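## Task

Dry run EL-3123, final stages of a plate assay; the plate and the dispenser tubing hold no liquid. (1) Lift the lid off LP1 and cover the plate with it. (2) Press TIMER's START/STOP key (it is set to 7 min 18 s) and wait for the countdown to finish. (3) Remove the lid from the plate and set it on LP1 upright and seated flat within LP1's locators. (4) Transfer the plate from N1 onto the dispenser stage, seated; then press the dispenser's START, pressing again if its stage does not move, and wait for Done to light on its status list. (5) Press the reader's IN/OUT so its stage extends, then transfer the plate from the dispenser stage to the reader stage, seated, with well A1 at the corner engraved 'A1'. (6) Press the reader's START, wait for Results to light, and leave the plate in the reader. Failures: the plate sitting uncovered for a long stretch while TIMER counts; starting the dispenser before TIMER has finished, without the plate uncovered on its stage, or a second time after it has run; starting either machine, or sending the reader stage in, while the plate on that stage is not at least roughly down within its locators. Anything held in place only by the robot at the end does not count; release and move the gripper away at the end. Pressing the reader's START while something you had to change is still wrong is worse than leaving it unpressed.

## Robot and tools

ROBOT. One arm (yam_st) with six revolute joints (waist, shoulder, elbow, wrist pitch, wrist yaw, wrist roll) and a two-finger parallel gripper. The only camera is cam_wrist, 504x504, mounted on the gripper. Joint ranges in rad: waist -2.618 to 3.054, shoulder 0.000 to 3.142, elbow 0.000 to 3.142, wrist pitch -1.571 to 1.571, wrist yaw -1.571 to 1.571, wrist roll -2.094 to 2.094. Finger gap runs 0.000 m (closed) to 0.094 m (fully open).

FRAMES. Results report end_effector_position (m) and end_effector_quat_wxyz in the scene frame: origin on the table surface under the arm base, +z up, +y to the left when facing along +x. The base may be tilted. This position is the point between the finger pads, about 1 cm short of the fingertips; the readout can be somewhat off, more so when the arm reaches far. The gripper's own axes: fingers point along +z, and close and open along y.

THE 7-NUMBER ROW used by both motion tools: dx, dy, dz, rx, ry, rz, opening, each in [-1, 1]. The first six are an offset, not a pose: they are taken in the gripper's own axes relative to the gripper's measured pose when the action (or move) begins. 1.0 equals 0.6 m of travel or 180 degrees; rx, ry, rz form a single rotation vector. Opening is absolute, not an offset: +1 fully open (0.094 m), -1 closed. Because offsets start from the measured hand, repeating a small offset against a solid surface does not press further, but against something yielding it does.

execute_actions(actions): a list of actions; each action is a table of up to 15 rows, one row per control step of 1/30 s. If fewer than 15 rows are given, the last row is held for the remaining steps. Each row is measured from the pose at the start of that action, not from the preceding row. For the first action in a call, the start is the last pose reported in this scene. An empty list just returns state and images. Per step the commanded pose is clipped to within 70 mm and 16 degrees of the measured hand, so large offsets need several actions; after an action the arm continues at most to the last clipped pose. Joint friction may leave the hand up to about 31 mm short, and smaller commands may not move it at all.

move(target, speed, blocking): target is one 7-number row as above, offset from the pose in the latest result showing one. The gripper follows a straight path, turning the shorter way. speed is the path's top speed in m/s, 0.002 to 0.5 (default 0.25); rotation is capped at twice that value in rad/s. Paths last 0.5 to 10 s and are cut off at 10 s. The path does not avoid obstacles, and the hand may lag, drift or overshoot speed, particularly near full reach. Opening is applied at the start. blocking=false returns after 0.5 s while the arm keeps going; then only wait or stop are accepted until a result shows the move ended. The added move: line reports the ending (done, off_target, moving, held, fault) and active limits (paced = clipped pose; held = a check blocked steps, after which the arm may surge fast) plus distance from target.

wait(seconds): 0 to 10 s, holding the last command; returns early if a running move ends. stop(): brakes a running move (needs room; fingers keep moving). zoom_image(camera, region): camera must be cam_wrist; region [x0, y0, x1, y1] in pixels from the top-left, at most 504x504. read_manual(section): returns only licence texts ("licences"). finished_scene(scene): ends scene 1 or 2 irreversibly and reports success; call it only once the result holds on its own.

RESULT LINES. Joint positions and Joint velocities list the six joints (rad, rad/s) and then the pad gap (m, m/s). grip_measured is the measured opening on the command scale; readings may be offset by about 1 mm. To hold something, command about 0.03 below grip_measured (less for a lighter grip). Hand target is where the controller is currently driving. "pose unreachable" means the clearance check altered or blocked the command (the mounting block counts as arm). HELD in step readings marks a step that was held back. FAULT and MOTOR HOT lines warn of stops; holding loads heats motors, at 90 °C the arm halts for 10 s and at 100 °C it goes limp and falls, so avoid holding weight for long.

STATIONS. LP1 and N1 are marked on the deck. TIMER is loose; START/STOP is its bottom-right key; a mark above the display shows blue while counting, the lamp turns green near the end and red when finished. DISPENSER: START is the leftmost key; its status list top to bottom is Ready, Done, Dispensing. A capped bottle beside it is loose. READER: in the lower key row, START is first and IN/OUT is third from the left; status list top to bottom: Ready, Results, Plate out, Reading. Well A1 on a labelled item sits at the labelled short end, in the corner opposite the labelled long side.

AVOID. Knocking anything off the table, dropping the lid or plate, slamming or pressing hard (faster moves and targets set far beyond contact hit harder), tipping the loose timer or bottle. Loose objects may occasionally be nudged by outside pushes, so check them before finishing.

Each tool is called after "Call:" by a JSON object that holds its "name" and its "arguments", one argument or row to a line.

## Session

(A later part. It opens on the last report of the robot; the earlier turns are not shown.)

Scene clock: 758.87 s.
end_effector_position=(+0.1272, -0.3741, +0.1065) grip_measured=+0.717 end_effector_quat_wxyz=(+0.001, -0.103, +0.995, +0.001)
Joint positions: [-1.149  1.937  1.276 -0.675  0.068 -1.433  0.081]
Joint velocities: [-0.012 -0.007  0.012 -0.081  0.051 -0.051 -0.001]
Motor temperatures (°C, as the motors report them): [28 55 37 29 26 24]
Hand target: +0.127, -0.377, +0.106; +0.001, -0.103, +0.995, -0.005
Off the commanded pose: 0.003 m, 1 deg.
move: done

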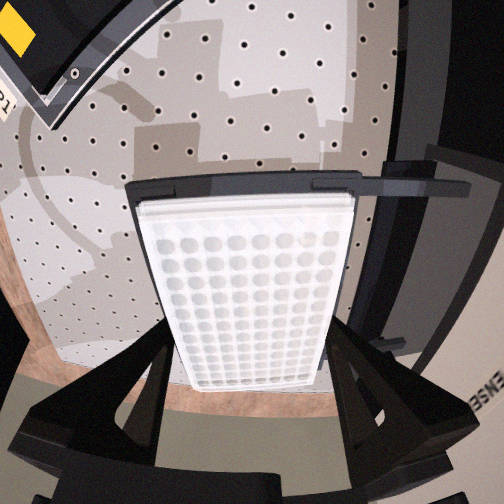

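Call:
{"name": "move", "arguments": {
  "target": [0,0,0,0,0,0,1]
}}

Call:
{"name": "move", "arguments": {
  "target": [0.1,0,-0.12,0,0,0,1],
  "speed": 0.05
}}

Call:
{"name": "zoom_image", "arguments": {
  "camera": "cam_wrist",
  "region": [130, 40, 390, 300]
}}

Scene clock: 764.00 s.
end_effector_position=(+0.1272, -0.3741, +0.1065) grip_measured=+0.998 end_effector_quat_wxyz=(+0.001, -0.103, +0.995, +0.001)
Joint positions: [-1.149  1.937  1.276 -0.675  0.068 -1.433  0.094]
Joint velocities: [ 0.002 -0.012  0.017  0.051  0.051  0.007 -0.001]
Motor temperatures (°C, as the motors report them): [28 55 37 29 26 24]
Hand target: +0.127, -0.374, +0.106; +0.001, -0.103, +0.995, +0.001
Off the commanded pose: 0.000 m, 0 deg.
move: done

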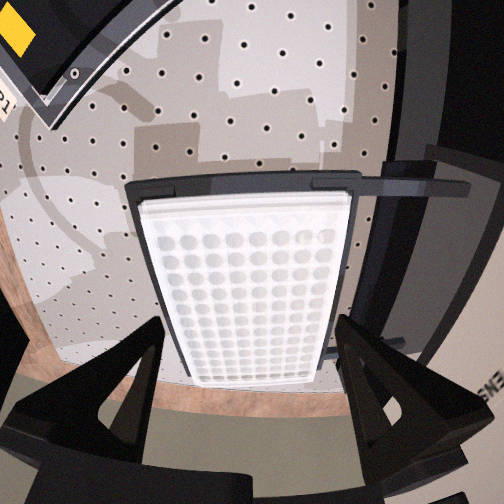

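Scene clock: 766.30 s.
end_effector_position=(+0.0730, -0.3789, +0.1677) grip_measured=+0.998 end_effector_quat_wxyz=(+0.001, -0.103, +0.995, +0.012)
Joint positions: [-1.293  1.792  1.34  -0.898  0.033 -1.573  0.094]
Joint velocities: [-0.007  0.002 -0.012 -0.007 -0.051 -0.037 -0.001]
Motor temperatures (°C, as the motors report them): [28 56 37 29 26 24]
Hand target: +0.070, -0.385, +0.178; +0.004, -0.102, +0.995, +0.000
Off the commanded pose: 0.014 m, 1 deg.
move: off_target

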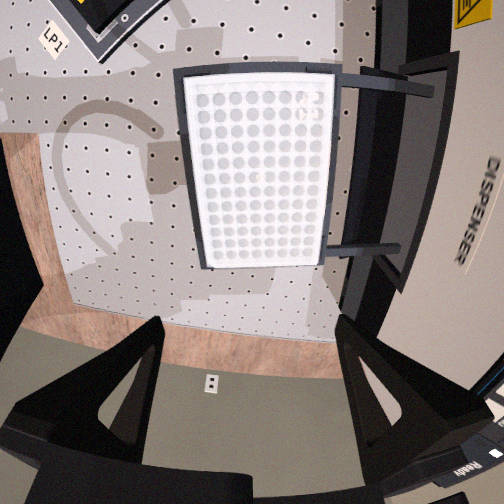

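Region (130, 40, 390, 300) of cam_wrist's 504x504 image, scaled by 1.938, with more detail than that image has.

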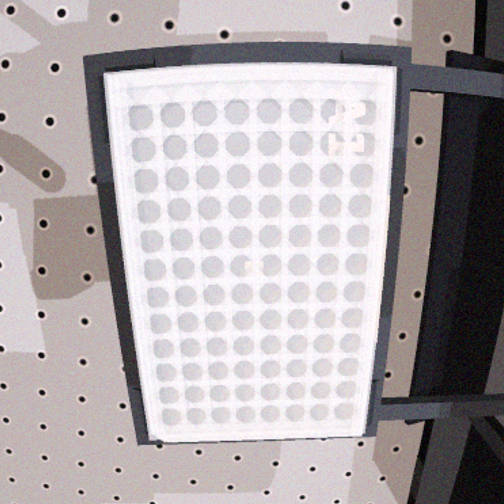

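Call:
{"name": "move", "arguments": {
  "target": [-0.095,0.065,-0.08,0,0,0.49,-1],
  "speed": 0.2
}}

Call:
{"name": "move", "arguments": {
  "target": [-0.06,0,-0.01,0,-0.265,0,-1],
  "speed": 0.12
}}

Scene clock: 774.60 s.
end_effector_position=(+0.1200, -0.3373, +0.2119) grip_measured=-0.997 end_effector_quat_wxyz=(-0.006, +0.618, +0.786, +0.007)
Joint positions: [-1.108  1.639  1.297 -1.014  0.075  0.148  0.   ]
Joint velocities: [ 0.007  0.017  0.012  0.007 -0.081  0.022 -0.001]
Motor temperatures (°C, as the motors report them): [28 57 37 28 26 24]
Hand target: +0.120, -0.329, +0.215; -0.011, +0.617, +0.787, +0.007
Off the commanded pose: 0.009 m, 0 deg.
move: done

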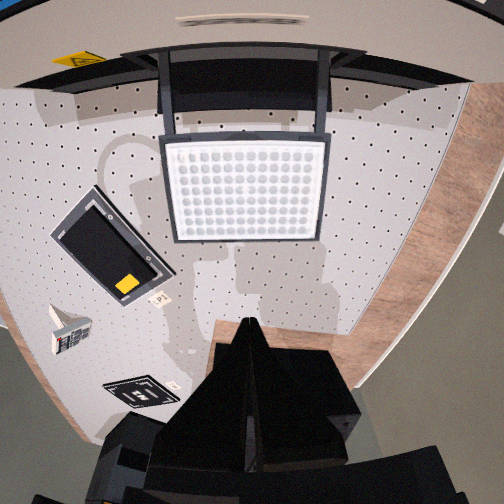

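Scene clock: 778.70 s.
end_effector_position=(+0.1265, -0.3773, +0.2129) grip_measured=-0.997 end_effector_quat_wxyz=(+0.309, +0.570, +0.722, -0.241)
Joint positions: [-1.083  1.296  0.551  0.212  0.181  0.059  0.   ]
Joint velocities: [-0.007  0.002  0.007  0.051  0.022 -0.066  0.   ]
Motor temperatures (°C, as the motors report them): [28 56 37 29 26 24]
Hand target: +0.129, -0.373, +0.214; +0.312, +0.563, +0.726, -0.244
Off the commanded pose: 0.007 m, 1 deg.
move: done

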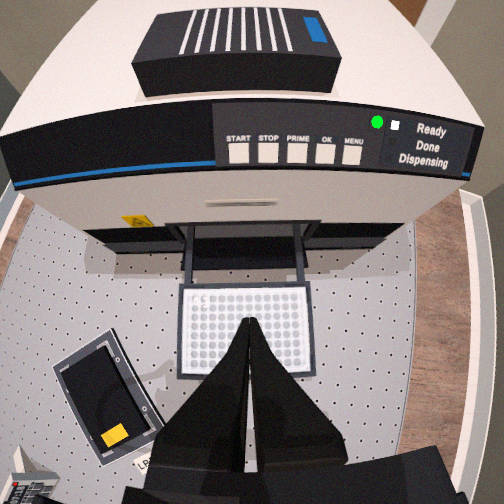

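Call:
{"name": "execute_actions", "arguments": {
  "actions": []
}}

Scene clock: 796.07 s.
end_effector_position=(+0.1266, -0.3775, +0.2132) grip_measured=-0.997 end_effector_quat_wxyz=(+0.309, +0.570, +0.722, -0.241)
Joint positions: [-1.083  1.296  0.551  0.214  0.181  0.059  0.   ]
Joint velocities: [ 0.012  0.012  0.007 -0.007  0.037  0.022 -0.001]
Motor temperatures (°C, as the motors report them): [28 53 37 32 26 24]
Hand target: +0.129, -0.373, +0.214; +0.312, +0.563, +0.726, -0.244
Off the commanded pose: 0.007 m, 0 deg.

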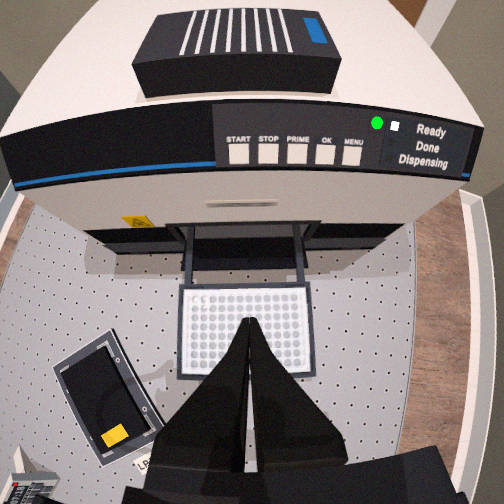

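Call:
{"name": "move", "arguments": {
  "target": [-0.058,0.025,0.06,0,0,0,-1],
  "speed": 0.1
}}

Scene clock: 800.30 s.
end_effector_position=(+0.1471, -0.4228, +0.2191) grip_measured=-0.997 end_effector_quat_wxyz=(+0.315, +0.568, +0.719, -0.247)
Joint positions: [-1.076  1.459  0.737  0.208  0.19   0.059  0.   ]
Joint velocities: [ 0.002  0.007  0.007 -0.007 -0.051 -0.022 -0.   ]
Motor temperatures (°C, as the motors report them): [28 52 37 33 26 24]
Hand target: +0.152, -0.423, +0.215; +0.309, +0.569, +0.722, -0.242
Off the commanded pose: 0.008 m, 1 deg.
move: done

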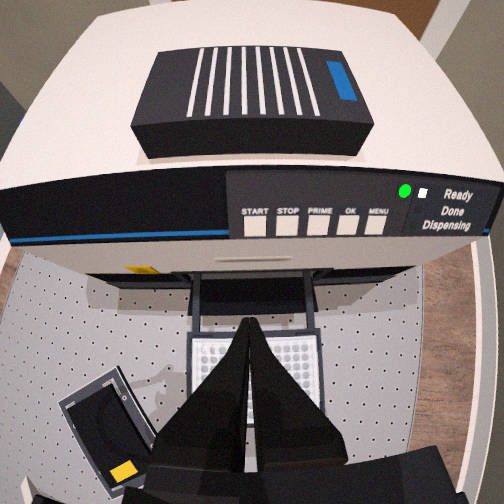

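Call:
{"name": "move", "arguments": {
  "target": [-0.005,0,0.055,0,0,0,-1],
  "speed": 0.08
}}

Scene clock: 804.90 s.
end_effector_position=(+0.1543, -0.4411, +0.2001) grip_measured=-0.997 end_effector_quat_wxyz=(+0.313, +0.569, +0.720, -0.243)
Joint positions: [-1.086  1.581  0.797  0.263  0.178  0.058  0.   ]
Joint velocities: [-0.002  0.007  0.012 -0.007 -0.066 -0.007 -0.001]
Motor temperatures (°C, as the motors report them): [28 51 38 33 26 24]
Hand target: +0.153, -0.449, +0.200; +0.315, +0.568, +0.719, -0.247
Off the commanded pose: 0.007 m, 1 deg.
move: done

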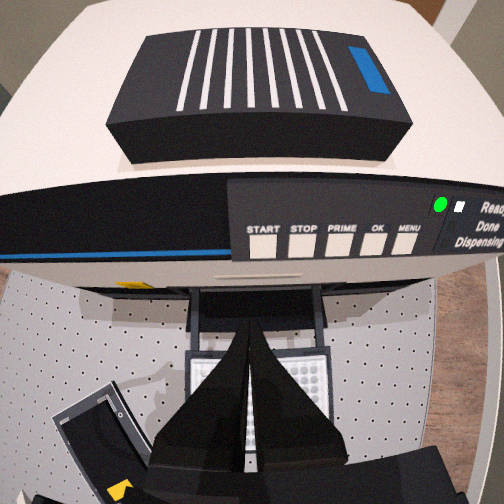

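Call:
{"name": "move", "arguments": {
  "target": [-0.033,-0.014,0.03,0.006,0,0,-1],
  "speed": 0.06
}}

Scene clock: 809.27 s.
end_effector_position=(+0.1553, -0.4654, +0.2085) grip_measured=-0.997 end_effector_quat_wxyz=(+0.316, +0.572, +0.714, -0.252)
Joint positions: [-1.104  1.628  0.892  0.233  0.178  0.054  0.   ]
Joint velocities: [-0.007  0.022  0.007  0.007  0.037  0.066 -0.   ]
Motor temperatures (°C, as the motors report them): [28 51 38 33 26 24]
Hand target: +0.152, -0.469, +0.203; +0.308, +0.573, +0.718, -0.250
Off the commanded pose: 0.008 m, 1 deg.
move: done

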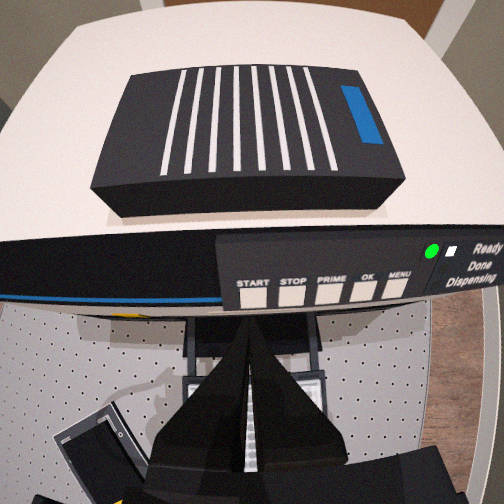

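Aligned; pushing forward and slightly down.

Call:
{"name": "move", "arguments": {
  "target": [-0.025,0,0.048,0,0,0,-1],
  "speed": 0.03
}}

Scene clock: 812.83 s.
end_effector_position=(+0.1567, -0.4700, +0.2103) grip_measured=-0.997 end_effector_quat_wxyz=(+0.296, +0.575, +0.724, -0.240)
Joint positions: [-1.104  1.641  0.967  0.121  0.179  0.054  0.   ]
Joint velocities: [ 0.032  0.002  0.007 -0.007  0.022  0.051  0.   ]
Motor temperatures (°C, as the motors report them): [28 50 39 34 26 24]
Hand target: +0.160, -0.493, +0.202; +0.315, +0.572, +0.714, -0.252
Off the commanded pose: 0.028 m, 3 deg.
move: off_target

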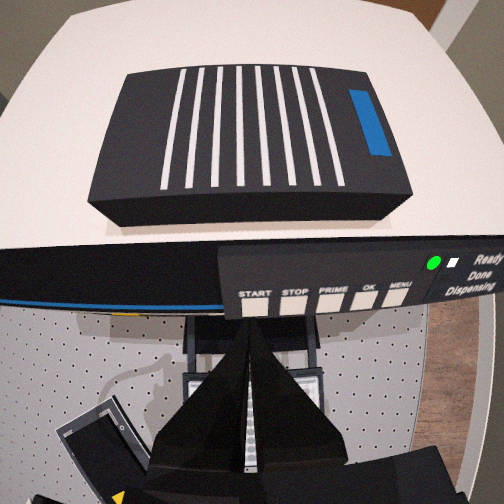

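Call:
{"name": "move", "arguments": {
  "target": [0.0,0,-0.036,0,-0.015,0,-1],
  "speed": 0.05
}}

Scene clock: 816.27 s.
end_effector_position=(+0.1501, -0.4596, +0.2210) grip_measured=-0.997 end_effector_quat_wxyz=(+0.307, +0.574, +0.716, -0.251)
Joint positions: [-1.104  1.572  0.896  0.156  0.186  0.054  0.   ]
Joint velocities: [ 0.027 -0.007 -0.002 -0.007  0.022 -0.007 -0.001]
Motor temperatures (°C, as the motors report them): [28 50 39 35 26 24]
Hand target: +0.154, -0.455, +0.225; +0.313, +0.569, +0.717, -0.254
Off the commanded pose: 0.007 m, 1 deg.
move: done

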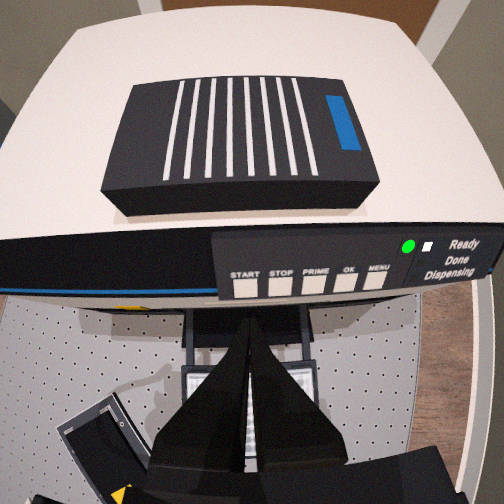

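Call:
{"name": "move", "arguments": {
  "target": [-0.032,0,0.043,0,0,0,-1],
  "speed": 0.03
}}

Scene clock: 819.40 s.
end_effector_position=(+0.1597, -0.4817, +0.2253) grip_measured=-0.997 end_effector_quat_wxyz=(+0.310, +0.573, +0.716, -0.251)
Joint positions: [-1.104  1.639  1.005  0.119  0.181  0.054  0.   ]
Joint velocities: [ 0.002 -0.002 -0.012 -0.081 -0.037  0.007 -0.001]
Motor temperatures (°C, as the motors report them): [28 50 39 35 26 24]
Hand target: +0.156, -0.490, +0.218; +0.308, +0.574, +0.716, -0.251
Off the commanded pose: 0.012 m, 0 deg.
move: off_target

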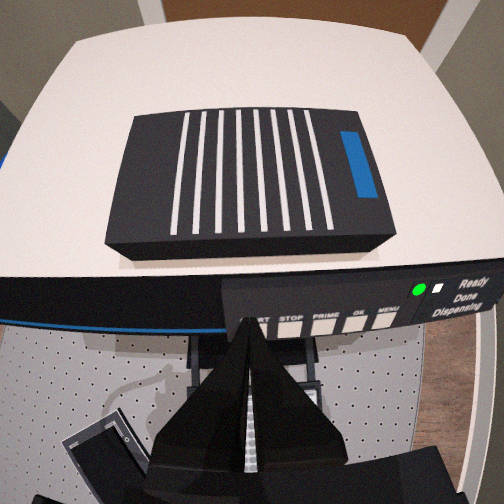

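Call:
{"name": "move", "arguments": {
  "target": [0.018,-0.008,-0.018,0.005,0,0,-1],
  "speed": 0.04
}}

Call:
{"name": "move", "arguments": {
  "target": [0,0,0.035,0,0,0,-1],
  "speed": 0.03
}}

Scene clock: 833.73 s.
end_effector_position=(+0.1536, -0.4699, +0.2193) grip_measured=-0.997 end_effector_quat_wxyz=(+0.301, +0.576, +0.718, -0.250)
Joint positions: [-1.104  1.613  0.954  0.128  0.191  0.054  0.   ]
Joint velocities: [-0.007 -0.007 -0.002  0.007 -0.037 -0.051  0.   ]
Motor temperatures (°C, as the motors report them): [28 49 41 36 26 24]
Hand target: +0.152, -0.468, +0.224; +0.306, +0.576, +0.714, -0.256
Off the commanded pose: 0.006 m, 1 deg.
move: done

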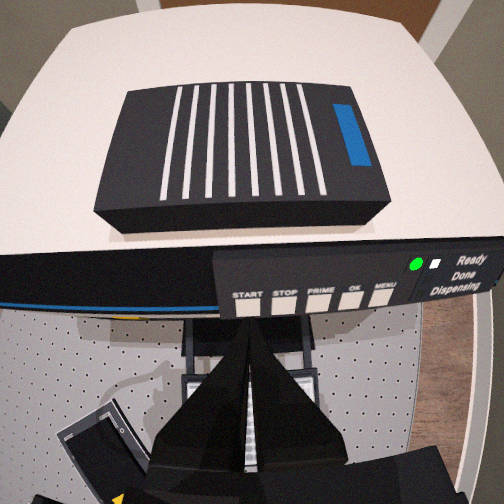

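Scene clock: 834.67 s.
end_effector_position=(+0.1544, -0.4703, +0.2108) grip_measured=-0.997 end_effector_quat_wxyz=(+0.293, +0.577, +0.722, -0.246)
Joint positions: [-1.104  1.639  0.964  0.122  0.192  0.054  0.   ]
Joint velocities: [ 0.002  0.012 -0.022  0.022  0.066  0.066 -0.001]
Motor temperatures (°C, as the motors report them): [28 49 41 36 26 24]
Hand target: +0.156, -0.484, +0.205; +0.301, +0.576, +0.718, -0.250
Off the commanded pose: 0.016 m, 1 deg.
move: off_target

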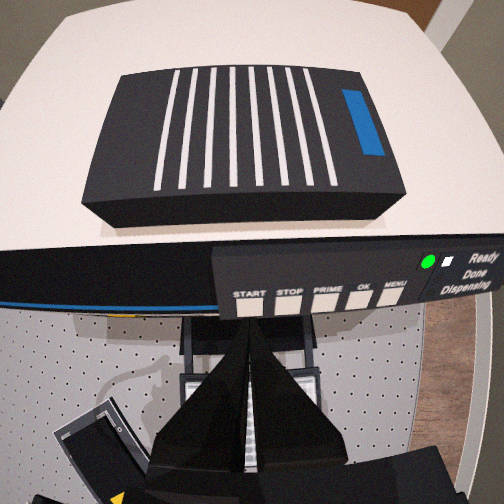

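Call:
{"name": "move", "arguments": {
  "target": [0.035,0,-0.04,0,-0.12,0,-1],
  "speed": 0.08
}}

Scene clock: 841.17 s.
end_effector_position=(+0.1451, -0.4475, +0.2241) grip_measured=-0.997 end_effector_quat_wxyz=(+0.432, +0.521, +0.645, -0.356)
Joint positions: [-1.093  1.657  0.553  0.962  0.214 -0.015  0.   ]
Joint velocities: [ 0.032  0.007 -0.002  0.051  0.037  0.022 -0.   ]
Motor temperatures (°C, as the motors report them): [28 49 41 37 26 24]
Hand target: +0.148, -0.440, +0.213; +0.423, +0.518, +0.656, -0.351
Off the commanded pose: 0.014 m, 2 deg.
move: off_target

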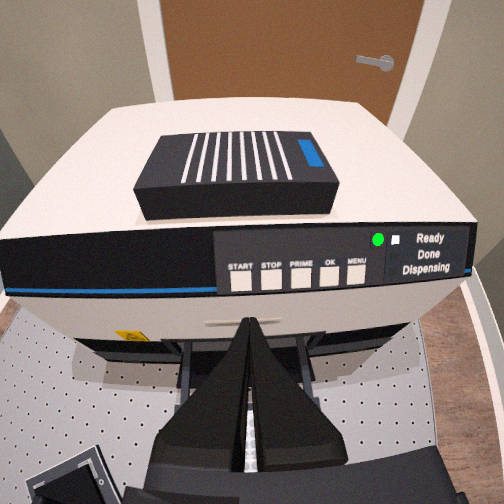

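Call:
{"name": "move", "arguments": {
  "target": [0.037,0,0.042,0,0,0,-1],
  "speed": 0.06
}}

Scene clock: 845.53 s.
end_effector_position=(+0.1499, -0.4555, +0.1948) grip_measured=-0.997 end_effector_quat_wxyz=(+0.429, +0.521, +0.649, -0.351)
Joint positions: [-1.1    1.805  0.588  1.062  0.202 -0.015  0.   ]
Joint velocities: [ 0.007  0.012  0.012 -0.037  0.037  0.066 -0.   ]
Motor temperatures (°C, as the motors report them): [28 48 40 37 26 24]
Hand target: +0.148, -0.463, +0.195; +0.432, +0.521, +0.645, -0.356
Off the commanded pose: 0.007 m, 1 deg.
move: done

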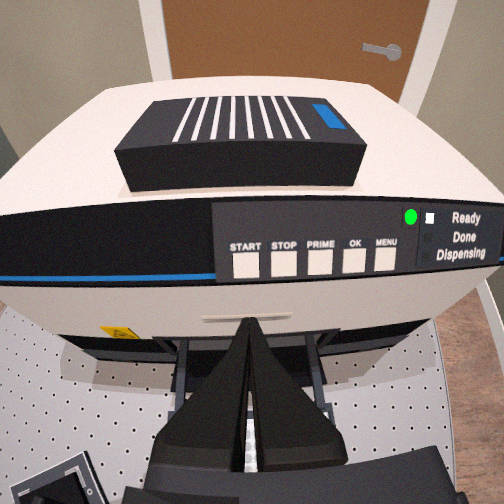

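Call:
{"name": "move", "arguments": {
  "target": [-0.015,0,0.039,0,0,0,-1],
  "speed": 0.04
}}

Scene clock: 851.30 s.
end_effector_position=(+0.1555, -0.4706, +0.2073) grip_measured=-0.997 end_effector_quat_wxyz=(+0.441, +0.517, +0.640, -0.358)
Joint positions: [-1.1    1.806  0.645  1.04   0.199 -0.015  0.   ]
Joint velocities: [-0.012 -0.002 -0.007 -0.051  0.022 -0.007 -0.001]
Motor temperatures (°C, as the motors report them): [28 48 40 38 26 24]
Hand target: +0.154, -0.479, +0.195; +0.429, +0.521, +0.648, -0.351
Off the commanded pose: 0.016 m, 2 deg.
move: off_target

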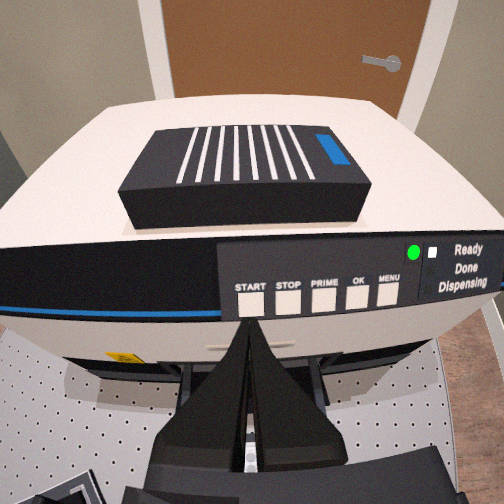

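Call:
{"name": "move", "arguments": {
  "target": [0.0,0,0.045,0,0,0,-1],
  "speed": 0.03
}}

Scene clock: 856.90 s.
end_effector_position=(+0.1555, -0.4717, +0.2072) grip_measured=-0.997 end_effector_quat_wxyz=(+0.443, +0.517, +0.638, -0.360)
Joint positions: [-1.1    1.816  0.646  1.057  0.202 -0.015  0.   ]
Joint velocities: [-0.012 -0.022 -0.002  0.007  0.007 -0.037  0.   ]
Motor temperatures (°C, as the motors report them): [28 47 41 37 26 24]
Hand target: +0.159, -0.492, +0.199; +0.441, +0.517, +0.640, -0.358
Off the commanded pose: 0.026 m, 1 deg.
move: off_target

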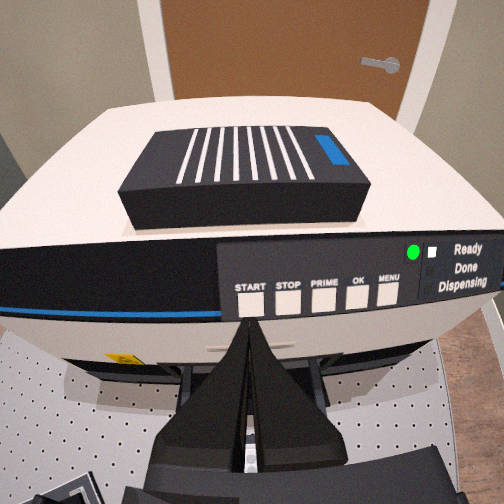

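Call:
{"name": "move", "arguments": {
  "target": [-0.022,0,-0.02,0,0,0,-1],
  "speed": 0.04
}}

Scene clock: 860.53 s.
end_effector_position=(+0.1539, -0.4718, +0.2245) grip_measured=-0.997 end_effector_quat_wxyz=(+0.448, +0.515, +0.633, -0.364)
Joint positions: [-1.099  1.75   0.642  1.011  0.203 -0.015  0.   ]
Joint velocities: [-0.017  0.002  0.017 -0.037 -0.022  0.007 -0.001]
Motor temperatures (°C, as the motors report them): [28 47 41 37 26 24]
Hand target: +0.154, -0.465, +0.223; +0.443, +0.517, +0.638, -0.360
Off the commanded pose: 0.007 m, 1 deg.
move: done

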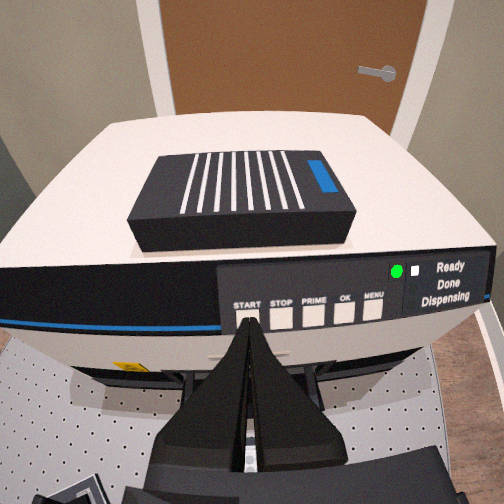

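Call:
{"name": "move", "arguments": {
  "target": [0.022,0,0.04,0,0,0,-1],
  "speed": 0.03
}}

Scene clock: 863.60 s.
end_effector_position=(+0.1554, -0.4745, +0.2148) grip_measured=-0.997 end_effector_quat_wxyz=(+0.449, +0.515, +0.631, -0.366)
Joint positions: [-1.099  1.805  0.651  1.062  0.206 -0.015  0.   ]
Joint velocities: [-0.007 -0.002 -0.022  0.007  0.066  0.022  0.   ]
Motor temperatures (°C, as the motors report them): [28 47 41 37 26 24]
Hand target: +0.157, -0.488, +0.205; +0.448, +0.516, +0.633, -0.364
Off the commanded pose: 0.019 m, 0 deg.
move: off_target

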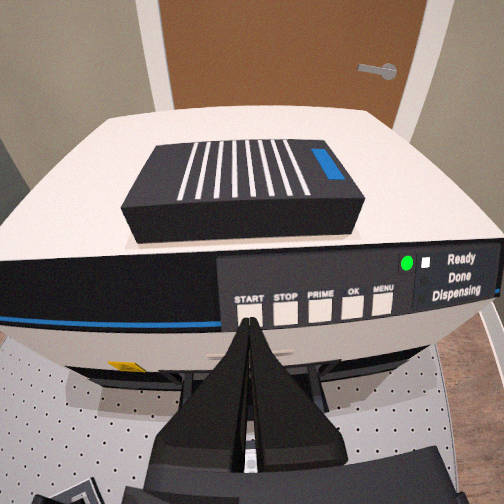

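On the key; pressing more firmly along the finger axis.

Call:
{"name": "move", "arguments": {
  "target": [0,0,0.045,0,0,0,-1],
  "speed": 0.03
}}

Call:
{"name": "move", "arguments": {
  "target": [0,0,-0.05,0,0,0,-1],
  "speed": 0.05
}}

Scene clock: 868.70 s.
end_effector_position=(+0.1554, -0.4744, +0.2145) grip_measured=-0.997 end_effector_quat_wxyz=(+0.450, +0.515, +0.630, -0.367)
Joint positions: [-1.099  1.81   0.65   1.071  0.208 -0.015  0.   ]
Joint velocities: [-0.007  0.012 -0.017 -0.022  0.007 -0.051 -0.001]
Motor temperatures (°C, as the motors report them): [28 47 42 38 26 24]
Hand target: +0.159, -0.496, +0.207; +0.450, +0.516, +0.631, -0.366
Off the commanded pose: 0.027 m, 0 deg.
move: off_target

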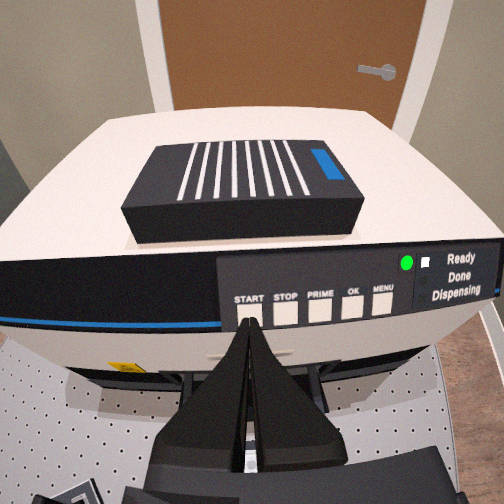

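Scene clock: 869.60 s.
end_effector_position=(+0.1477, -0.4511, +0.2173) grip_measured=-0.997 end_effector_quat_wxyz=(+0.444, +0.518, +0.634, -0.366)
Joint positions: [-1.089  1.736  0.552  1.08   0.223 -0.015  0.   ]
Joint velocities: [-0.012 -0.022  0.007  0.037  0.007 -0.11   0.001]
Motor temperatures (°C, as the motors report them): [28 47 42 38 26 24]
Hand target: +0.150, -0.446, +0.223; +0.450, +0.515, +0.630, -0.367
Off the commanded pose: 0.009 m, 1 deg.
move: done

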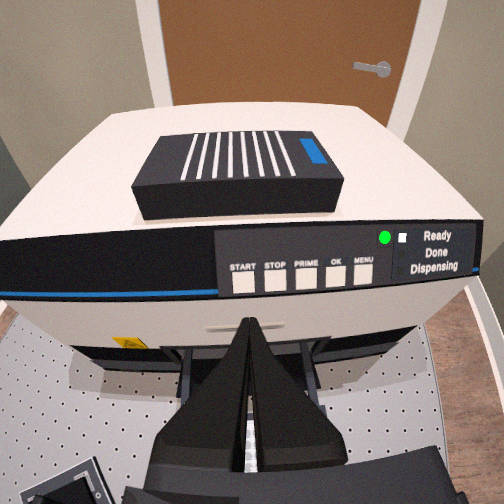

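Call:
{"name": "wait", "arguments": {
  "seconds": 2
}}

Call:
{"name": "move", "arguments": {
  "target": [-0.015,0,0.08,0,0,0,-1],
  "speed": 0.03
}}

Scene clock: 876.30 s.
end_effector_position=(+0.1475, -0.4511, +0.2173) grip_measured=-0.997 end_effector_quat_wxyz=(+0.444, +0.518, +0.633, -0.366)
Joint positions: [-1.089  1.736  0.552  1.08   0.224 -0.015  0.   ]
Joint velocities: [-0.017  0.017 -0.017  0.007  0.037 -0.037 -0.001]
Motor temperatures (°C, as the motors report them): [28 48 41 39 26 24]
Hand target: +0.150, -0.446, +0.223; +0.450, +0.515, +0.630, -0.367
Off the commanded pose: 0.009 m, 1 deg.
wait: 2.00 s; at rest from the start

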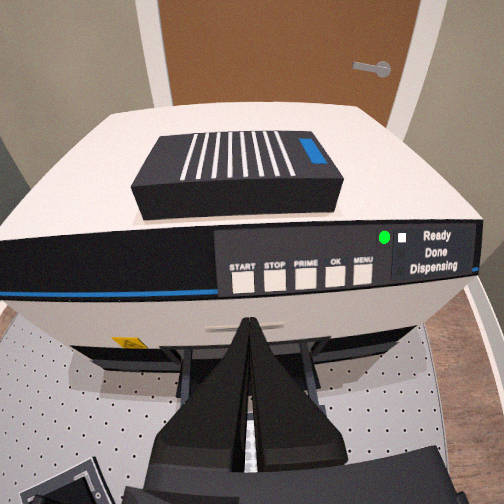

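Scene clock: 878.17 s.
end_effector_position=(+0.1578, -0.4837, +0.2276) grip_measured=-0.997 end_effector_quat_wxyz=(+0.458, +0.513, +0.623, -0.373)
Joint positions: [-1.098  1.794  0.684  1.048  0.211 -0.015  0.   ]
Joint velocities: [ 0.007 -0.007  0.002  0.037  0.022  0.037 -0.   ]
Motor temperatures (°C, as the motors report them): [28 48 41 39 26 24]
Hand target: +0.155, -0.496, +0.211; +0.444, +0.518, +0.633, -0.366
Off the commanded pose: 0.023 m, 2 deg.
move: off_target

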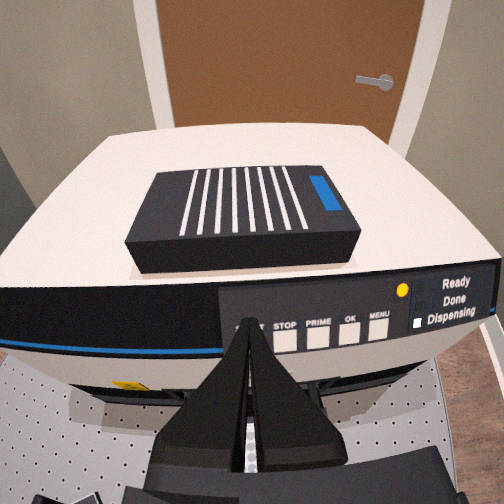

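Dispensing. Backing off upward to avoid re-touching the key.

Call:
{"name": "move", "arguments": {
  "target": [-0.03,0,-0.1,0,0,0,-1],
  "speed": 0.08
}}

Call:
{"name": "wait", "arguments": {
  "seconds": 10
}}

Call:
{"name": "wait", "arguments": {
  "seconds": 10
}}

Scene clock: 883.23 s.
end_effector_position=(+0.1463, -0.4394, +0.2625) grip_measured=-0.997 end_effector_quat_wxyz=(+0.461, +0.512, +0.618, -0.378)
Joint positions: [-1.059  1.541  0.509  0.981  0.255 -0.015  0.   ]
Joint velocities: [ 0.012 -0.002  0.007  0.022 -0.022  0.007  0.   ]
Motor temperatures (°C, as the motors report them): [28 47 41 38 26 24]
Hand target: +0.148, -0.432, +0.261; +0.458, +0.512, +0.623, -0.374
Off the commanded pose: 0.007 m, 1 deg.
move: done

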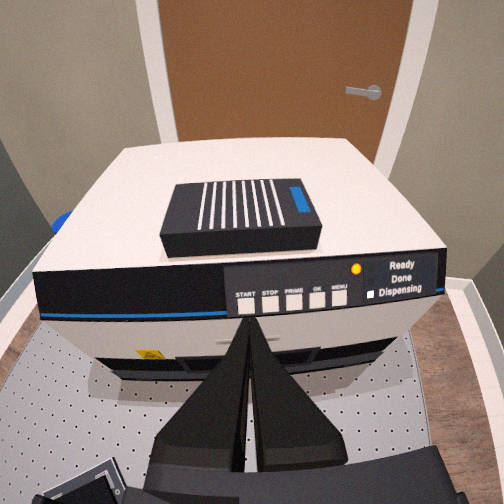

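Scene clock: 893.23 s.
end_effector_position=(+0.1462, -0.4393, +0.2622) grip_measured=-0.997 end_effector_quat_wxyz=(+0.460, +0.512, +0.619, -0.378)
Joint positions: [-1.059  1.541  0.509  0.979  0.256 -0.015  0.   ]
Joint velocities: [-0.007 -0.012 -0.002  0.037  0.051 -0.007  0.001]
Motor temperatures (°C, as the motors report them): [28 48 40 39 26 24]
Hand target: +0.148, -0.432, +0.261; +0.458, +0.512, +0.623, -0.374
Off the commanded pose: 0.006 m, 1 deg.
wait: 10.00 s; at rest by 0.17 s

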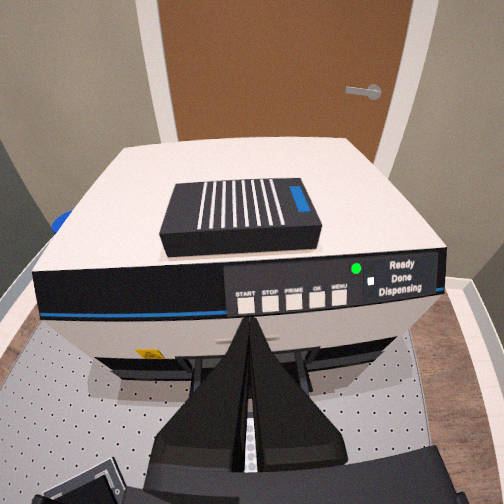

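Scene clock: 903.23 s.
end_effector_position=(+0.1462, -0.4393, +0.2622) grip_measured=-0.997 end_effector_quat_wxyz=(+0.460, +0.512, +0.619, -0.378)
Joint positions: [-1.059  1.541  0.509  0.979  0.256 -0.015  0.   ]
Joint velocities: [-0.007 -0.002  0.007  0.022  0.037 -0.066  0.001]
Motor temperatures (°C, as the motors report them): [28 49 39 39 26 24]
Hand target: +0.148, -0.432, +0.261; +0.458, +0.512, +0.623, -0.374
Off the commanded pose: 0.006 m, 1 deg.
wait: 10.00 s; at rest by 0.17 s

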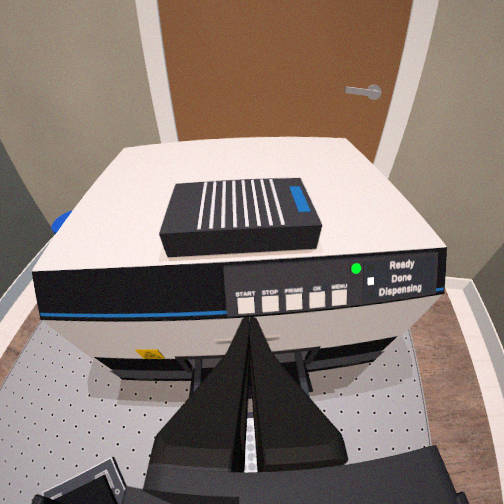

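Call:
{"name": "move", "arguments": {
  "target": [0.175,0.555,-0.614,-0.42,0,-0.128,-1],
  "speed": 0.2
}}

Scene clock: 913.10 s.
end_effector_position=(+0.3980, -0.0135, +0.2637) grip_measured=-0.997 end_effector_quat_wxyz=(+0.594, +0.002, +0.805, -0.015)
Joint positions: [ 0.172  1.668  0.336  1.057  0.196 -0.223  0.   ]
Joint velocities: [-0.017 -0.037  0.007 -0.007 -0.081 -0.095 -0.   ]
Motor temperatures (°C, as the motors report them): [28 48 39 40 26 24]
Hand target: +0.402, -0.006, +0.261; +0.589, -0.011, +0.808, -0.011
Off the commanded pose: 0.015 m, 2 deg.
move: off_target

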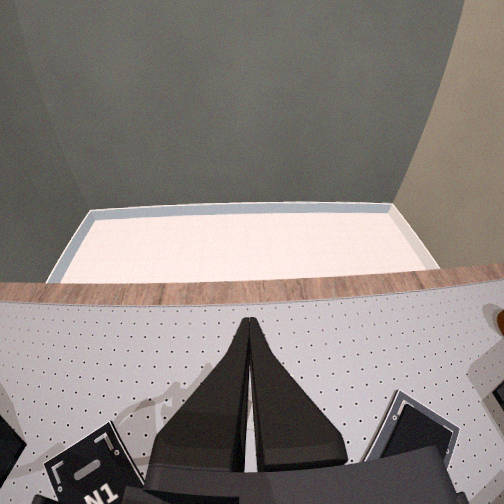

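Call:
{"name": "move", "arguments": {
  "target": [0.033,0.44,-0.34,-0.345,0,-0.105,-1],
  "speed": 0.2
}}

Scene clock: 921.17 s.
end_effector_position=(+0.2092, +0.2479, +0.2939) grip_measured=-0.997 end_effector_quat_wxyz=(+0.505, -0.424, +0.692, +0.294)
Joint positions: [ 0.898  1.396  0.244  0.616 -0.162 -0.266  0.   ]
Joint velocities: [0.007 0.002 0.002 0.022 0.007 0.066 0.001]
Motor temperatures (°C, as the motors report them): [28 47 39 40 26 24]
Hand target: +0.207, +0.254, +0.293; +0.498, -0.433, +0.689, +0.299
Off the commanded pose: 0.011 m, 2 deg.
move: off_target

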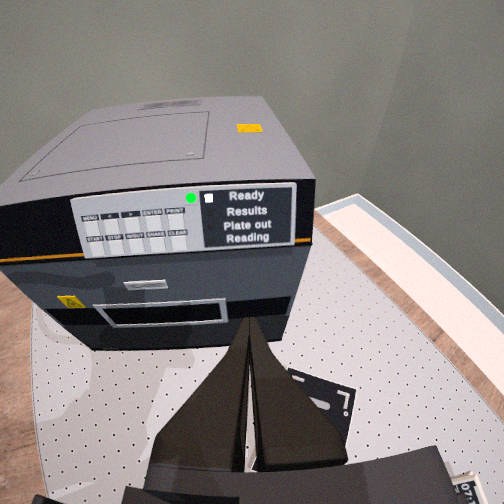

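Call:
{"name": "move", "arguments": {
  "target": [0.03,0.16,0,-0.055,0,-0.018,-1],
  "speed": 0.15
}}

Scene clock: 925.13 s.
end_effector_position=(+0.1303, +0.2894, +0.2848) grip_measured=-0.997 end_effector_quat_wxyz=(+0.487, -0.483, +0.645, +0.337)
Joint positions: [ 1.212  1.501  0.179  0.79  -0.054 -0.174  0.   ]
Joint velocities: [ 0.002  0.007  0.002 -0.022  0.007  0.037 -0.   ]
Motor temperatures (°C, as the motors report them): [28 46 39 40 26 24]
Hand target: +0.125, +0.287, +0.274; +0.475, -0.488, +0.652, +0.334
Off the commanded pose: 0.013 m, 2 deg.
move: off_target

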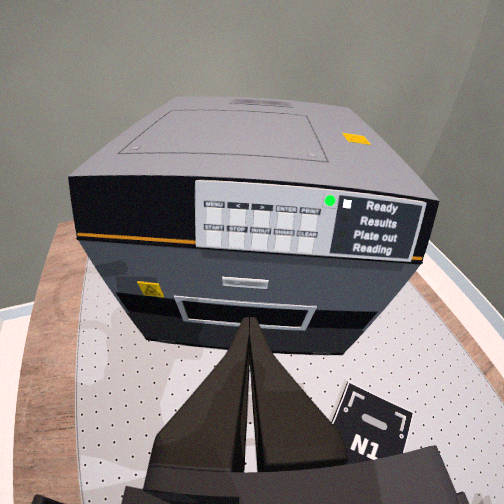

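Call:
{"name": "move", "arguments": {
  "target": [0.022,0,0.095,0.024,0,0.008,-1],
  "speed": 0.1
}}

Scene clock: 930.23 s.
end_effector_position=(+0.1495, +0.3298, +0.2559) grip_measured=-0.997 end_effector_quat_wxyz=(+0.499, -0.459, +0.665, +0.314)
Joint positions: [ 1.253  1.903  0.296  1.077  0.061 -0.133  0.   ]
Joint velocities: [ 0.002  0.022  0.002  0.037 -0.007 -0.037 -0.001]
Motor temperatures (°C, as the motors report them): [28 45 39 41 26 24]
Hand target: +0.148, +0.337, +0.257; +0.500, -0.457, +0.663, +0.317
Off the commanded pose: 0.008 m, 1 deg.
move: done

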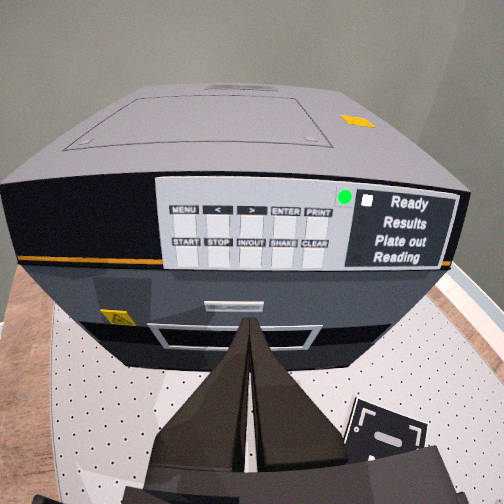

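Call:
{"name": "move", "arguments": {
  "target": [-0.012,0,0.045,0,0,0,-1],
  "speed": 0.05
}}

Scene clock: 932.80 s.
end_effector_position=(+0.1589, +0.3520, +0.2608) grip_measured=-0.997 end_effector_quat_wxyz=(+0.505, -0.455, +0.662, +0.317)
Joint positions: [ 1.253  1.965  0.387  1.065  0.061 -0.133  0.   ]
Joint velocities: [-0.007 -0.002 -0.012 -0.022 -0.022  0.022 -0.001]
Motor temperatures (°C, as the motors report them): [28 45 39 41 26 24]
Hand target: +0.161, +0.355, +0.255; +0.499, -0.459, +0.665, +0.314
Off the commanded pose: 0.007 m, 1 deg.
move: done

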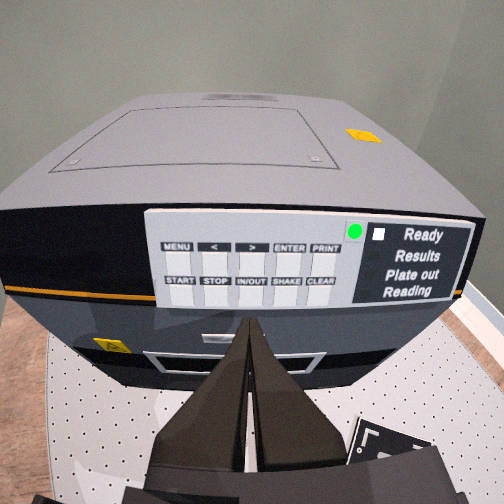

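Call:
{"name": "move", "arguments": {
  "target": [-0.008,0,0.04,0,0,0,-1],
  "speed": 0.03
}}

Scene clock: 936.07 s.
end_effector_position=(+0.1640, +0.3639, +0.2641) grip_measured=-0.997 end_effector_quat_wxyz=(+0.509, -0.452, +0.659, +0.319)
Joint positions: [ 1.253  1.997  0.436  1.061  0.061 -0.133  0.   ]
Joint velocities: [-0.007 -0.007 -0.002 -0.051 -0.022  0.007  0.   ]
Motor temperatures (°C, as the motors report them): [28 45 39 41 26 24]
Hand target: +0.168, +0.373, +0.259; +0.505, -0.455, +0.662, +0.317
Off the commanded pose: 0.013 m, 1 deg.
move: off_target

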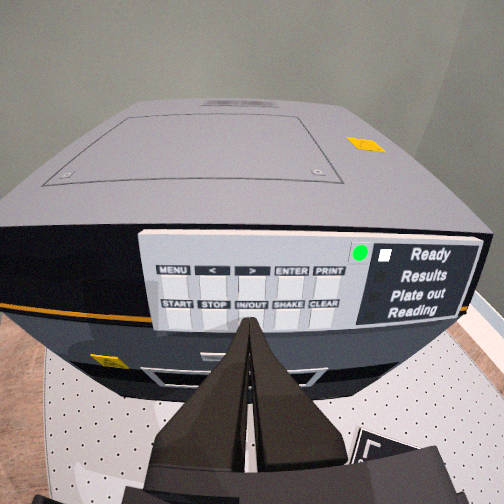

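Call:
{"name": "move", "arguments": {
  "target": [0,0,0.04,0,0,0,-1],
  "speed": 0.03
}}

Call:
{"name": "move", "arguments": {
  "target": [0,0,-0.08,0,0,0,-1],
  "speed": 0.08
}}

Scene clock: 940.73 s.
end_effector_position=(+0.1645, +0.3648, +0.2643) grip_measured=-0.998 end_effector_quat_wxyz=(+0.513, -0.450, +0.657, +0.321)
Joint positions: [ 1.253  2.009  0.436  1.083  0.062 -0.133  0.   ]
Joint velocities: [-0.037  0.017  0.002  0.007 -0.037 -0.007  0.   ]
Motor temperatures (°C, as the motors report them): [28 44 40 41 26 24]
Hand target: +0.173, +0.382, +0.258; +0.509, -0.452, +0.659, +0.319
Off the commanded pose: 0.023 m, 1 deg.
move: off_target

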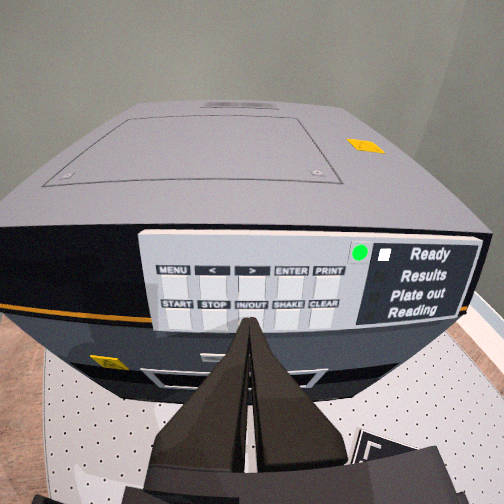

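Scene clock: 941.63 s.
end_effector_position=(+0.1521, +0.3261, +0.2778) grip_measured=-0.998 end_effector_quat_wxyz=(+0.518, -0.446, +0.655, +0.321)
Joint positions: [ 1.253  1.818  0.284  1.056  0.069 -0.133  0.   ]
Joint velocities: [-0.012  0.032  0.002 -0.022 -0.022  0.037 -0.   ]
Motor temperatures (°C, as the motors report them): [28 44 40 41 26 24]
Hand target: +0.145, +0.323, +0.276; +0.513, -0.450, +0.657, +0.321
Off the commanded pose: 0.007 m, 1 deg.
move: done

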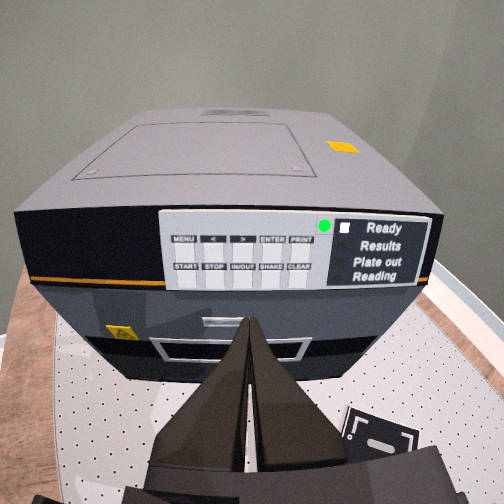

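Call:
{"name": "move", "arguments": {
  "target": [0,0,0.06,0,0,0,-1],
  "speed": 0.05
}}

Scene clock: 945.27 s.
end_effector_position=(+0.1615, +0.3539, +0.2692) grip_measured=-0.998 end_effector_quat_wxyz=(+0.515, -0.448, +0.657, +0.320)
Joint positions: [ 1.253  1.955  0.393  1.076  0.066 -0.133  0.   ]
Joint velocities: [ 0.002 -0.007 -0.027  0.007 -0.051  0.007 -0.001]
Motor temperatures (°C, as the motors report them): [28 44 40 41 26 24]
Hand target: +0.167, +0.358, +0.270; +0.518, -0.446, +0.656, +0.321
Off the commanded pose: 0.006 m, 1 deg.
move: done

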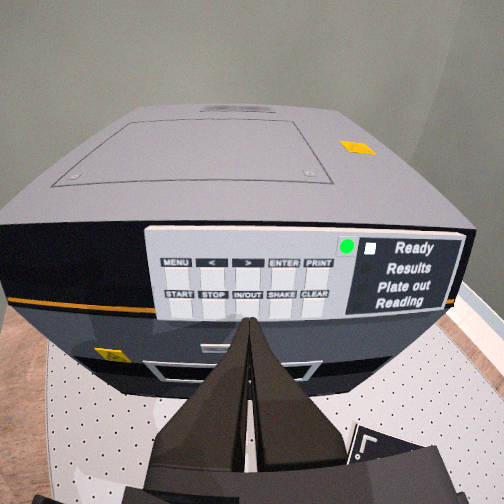

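Call:
{"name": "move", "arguments": {
  "target": [-0.006,0,0.06,0,0,0,-1],
  "speed": 0.03
}}

Scene clock: 948.30 s.
end_effector_position=(+0.1668, +0.3670, +0.2703) grip_measured=-0.998 end_effector_quat_wxyz=(+0.520, -0.445, +0.653, +0.323)
Joint positions: [ 1.253  2.006  0.444  1.092  0.066 -0.133  0.   ]
Joint velocities: [-0.017  0.002 -0.017 -0.022 -0.066 -0.11  -0.   ]
Motor temperatures (°C, as the motors report them): [28 44 40 41 26 24]
Hand target: +0.175, +0.384, +0.264; +0.515, -0.448, +0.657, +0.321
Off the commanded pose: 0.023 m, 1 deg.
move: off_target

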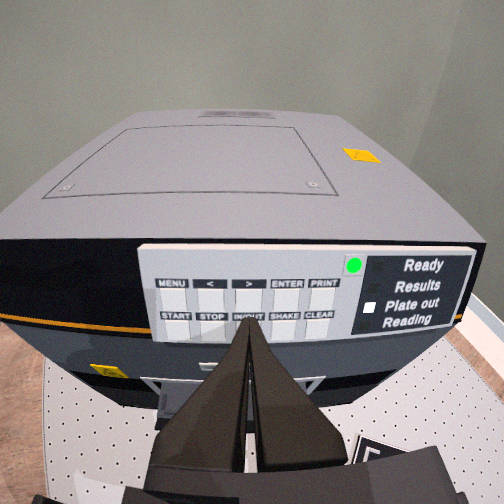

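Stage is coming out. Backing off and tilting down to view it.

Call:
{"name": "move", "arguments": {
  "target": [0,0,-0.2,0,0.2,0,-1],
  "speed": 0.12
}}

Scene clock: 953.73 s.
end_effector_position=(+0.1190, +0.2575, +0.2854) grip_measured=-0.998 end_effector_quat_wxyz=(+0.280, -0.523, +0.788, +0.165)
Joint positions: [ 1.328  1.382  0.673 -0.429  0.163  0.01   0.   ]
Joint velocities: [ 0.012  0.012  0.002  0.037 -0.037 -0.11  -0.   ]
Motor temperatures (°C, as the motors report them): [28 43 41 41 26 24]
Hand target: +0.118, +0.260, +0.297; +0.291, -0.520, +0.785, +0.171
Off the commanded pose: 0.015 m, 2 deg.
move: off_target

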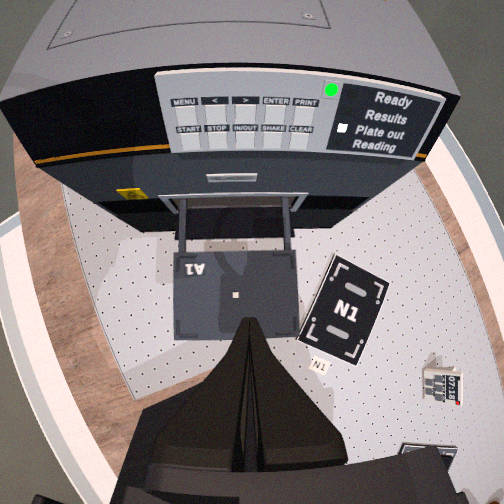

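Call:
{"name": "move", "arguments": {
  "target": [0,0,0,0,0.21,0,1],
  "speed": 0.2
}}

Scene clock: 959.67 s.
end_effector_position=(+0.1158, +0.2557, +0.2903) grip_measured=+0.998 end_effector_quat_wxyz=(+0.017, -0.553, +0.833, -0.011)
Joint positions: [ 1.319  1.918  1.354 -1.224  0.13   0.087  0.094]
Joint velocities: [-0.007 -0.002  0.012 -0.037 -0.095  0.051 -0.001]
Motor temperatures (°C, as the motors report them): [28 43 41 40 26 24]
Hand target: +0.119, +0.256, +0.289; +0.008, -0.544, +0.839, -0.012
Off the commanded pose: 0.006 m, 1 deg.
move: done

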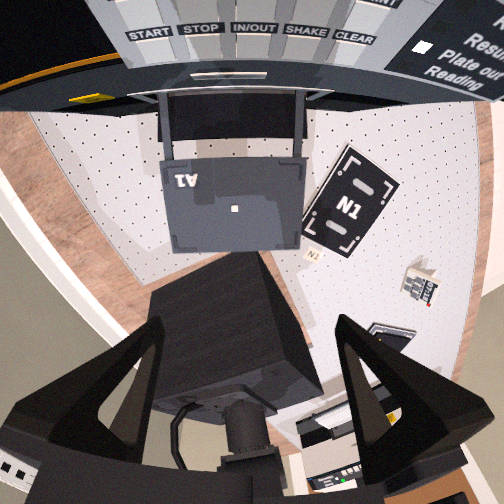

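Call:
{"name": "move", "arguments": {
  "target": [0.362,-0.45,0.067,0,0,0.292,1],
  "speed": 0.25
}}

Scene clock: 965.50 s.
end_effector_position=(+0.2729, -0.0398, +0.2550) grip_measured=+0.998 end_effector_quat_wxyz=(+0.018, -0.127, +0.992, +0.015)
Joint positions: [ 0.127  1.552  1.102 -1.085  0.213 -0.205  0.094]
Joint velocities: [-0.007  0.007 -0.007  0.007  0.037 -0.081  0.001]
Motor temperatures (°C, as the motors report them): [28 43 42 39 26 24]
Hand target: +0.279, -0.040, +0.254; +0.020, -0.128, +0.991, +0.019
Off the commanded pose: 0.013 m, 2 deg.
move: off_target

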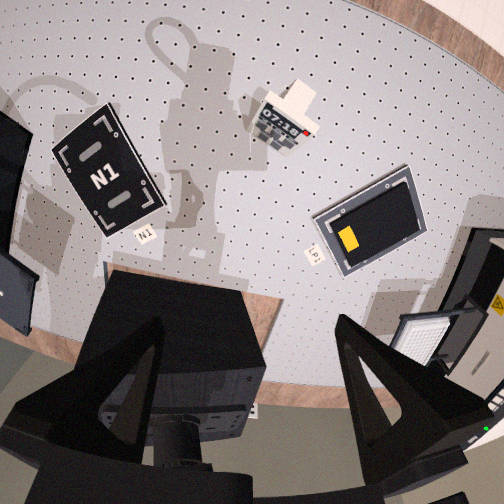

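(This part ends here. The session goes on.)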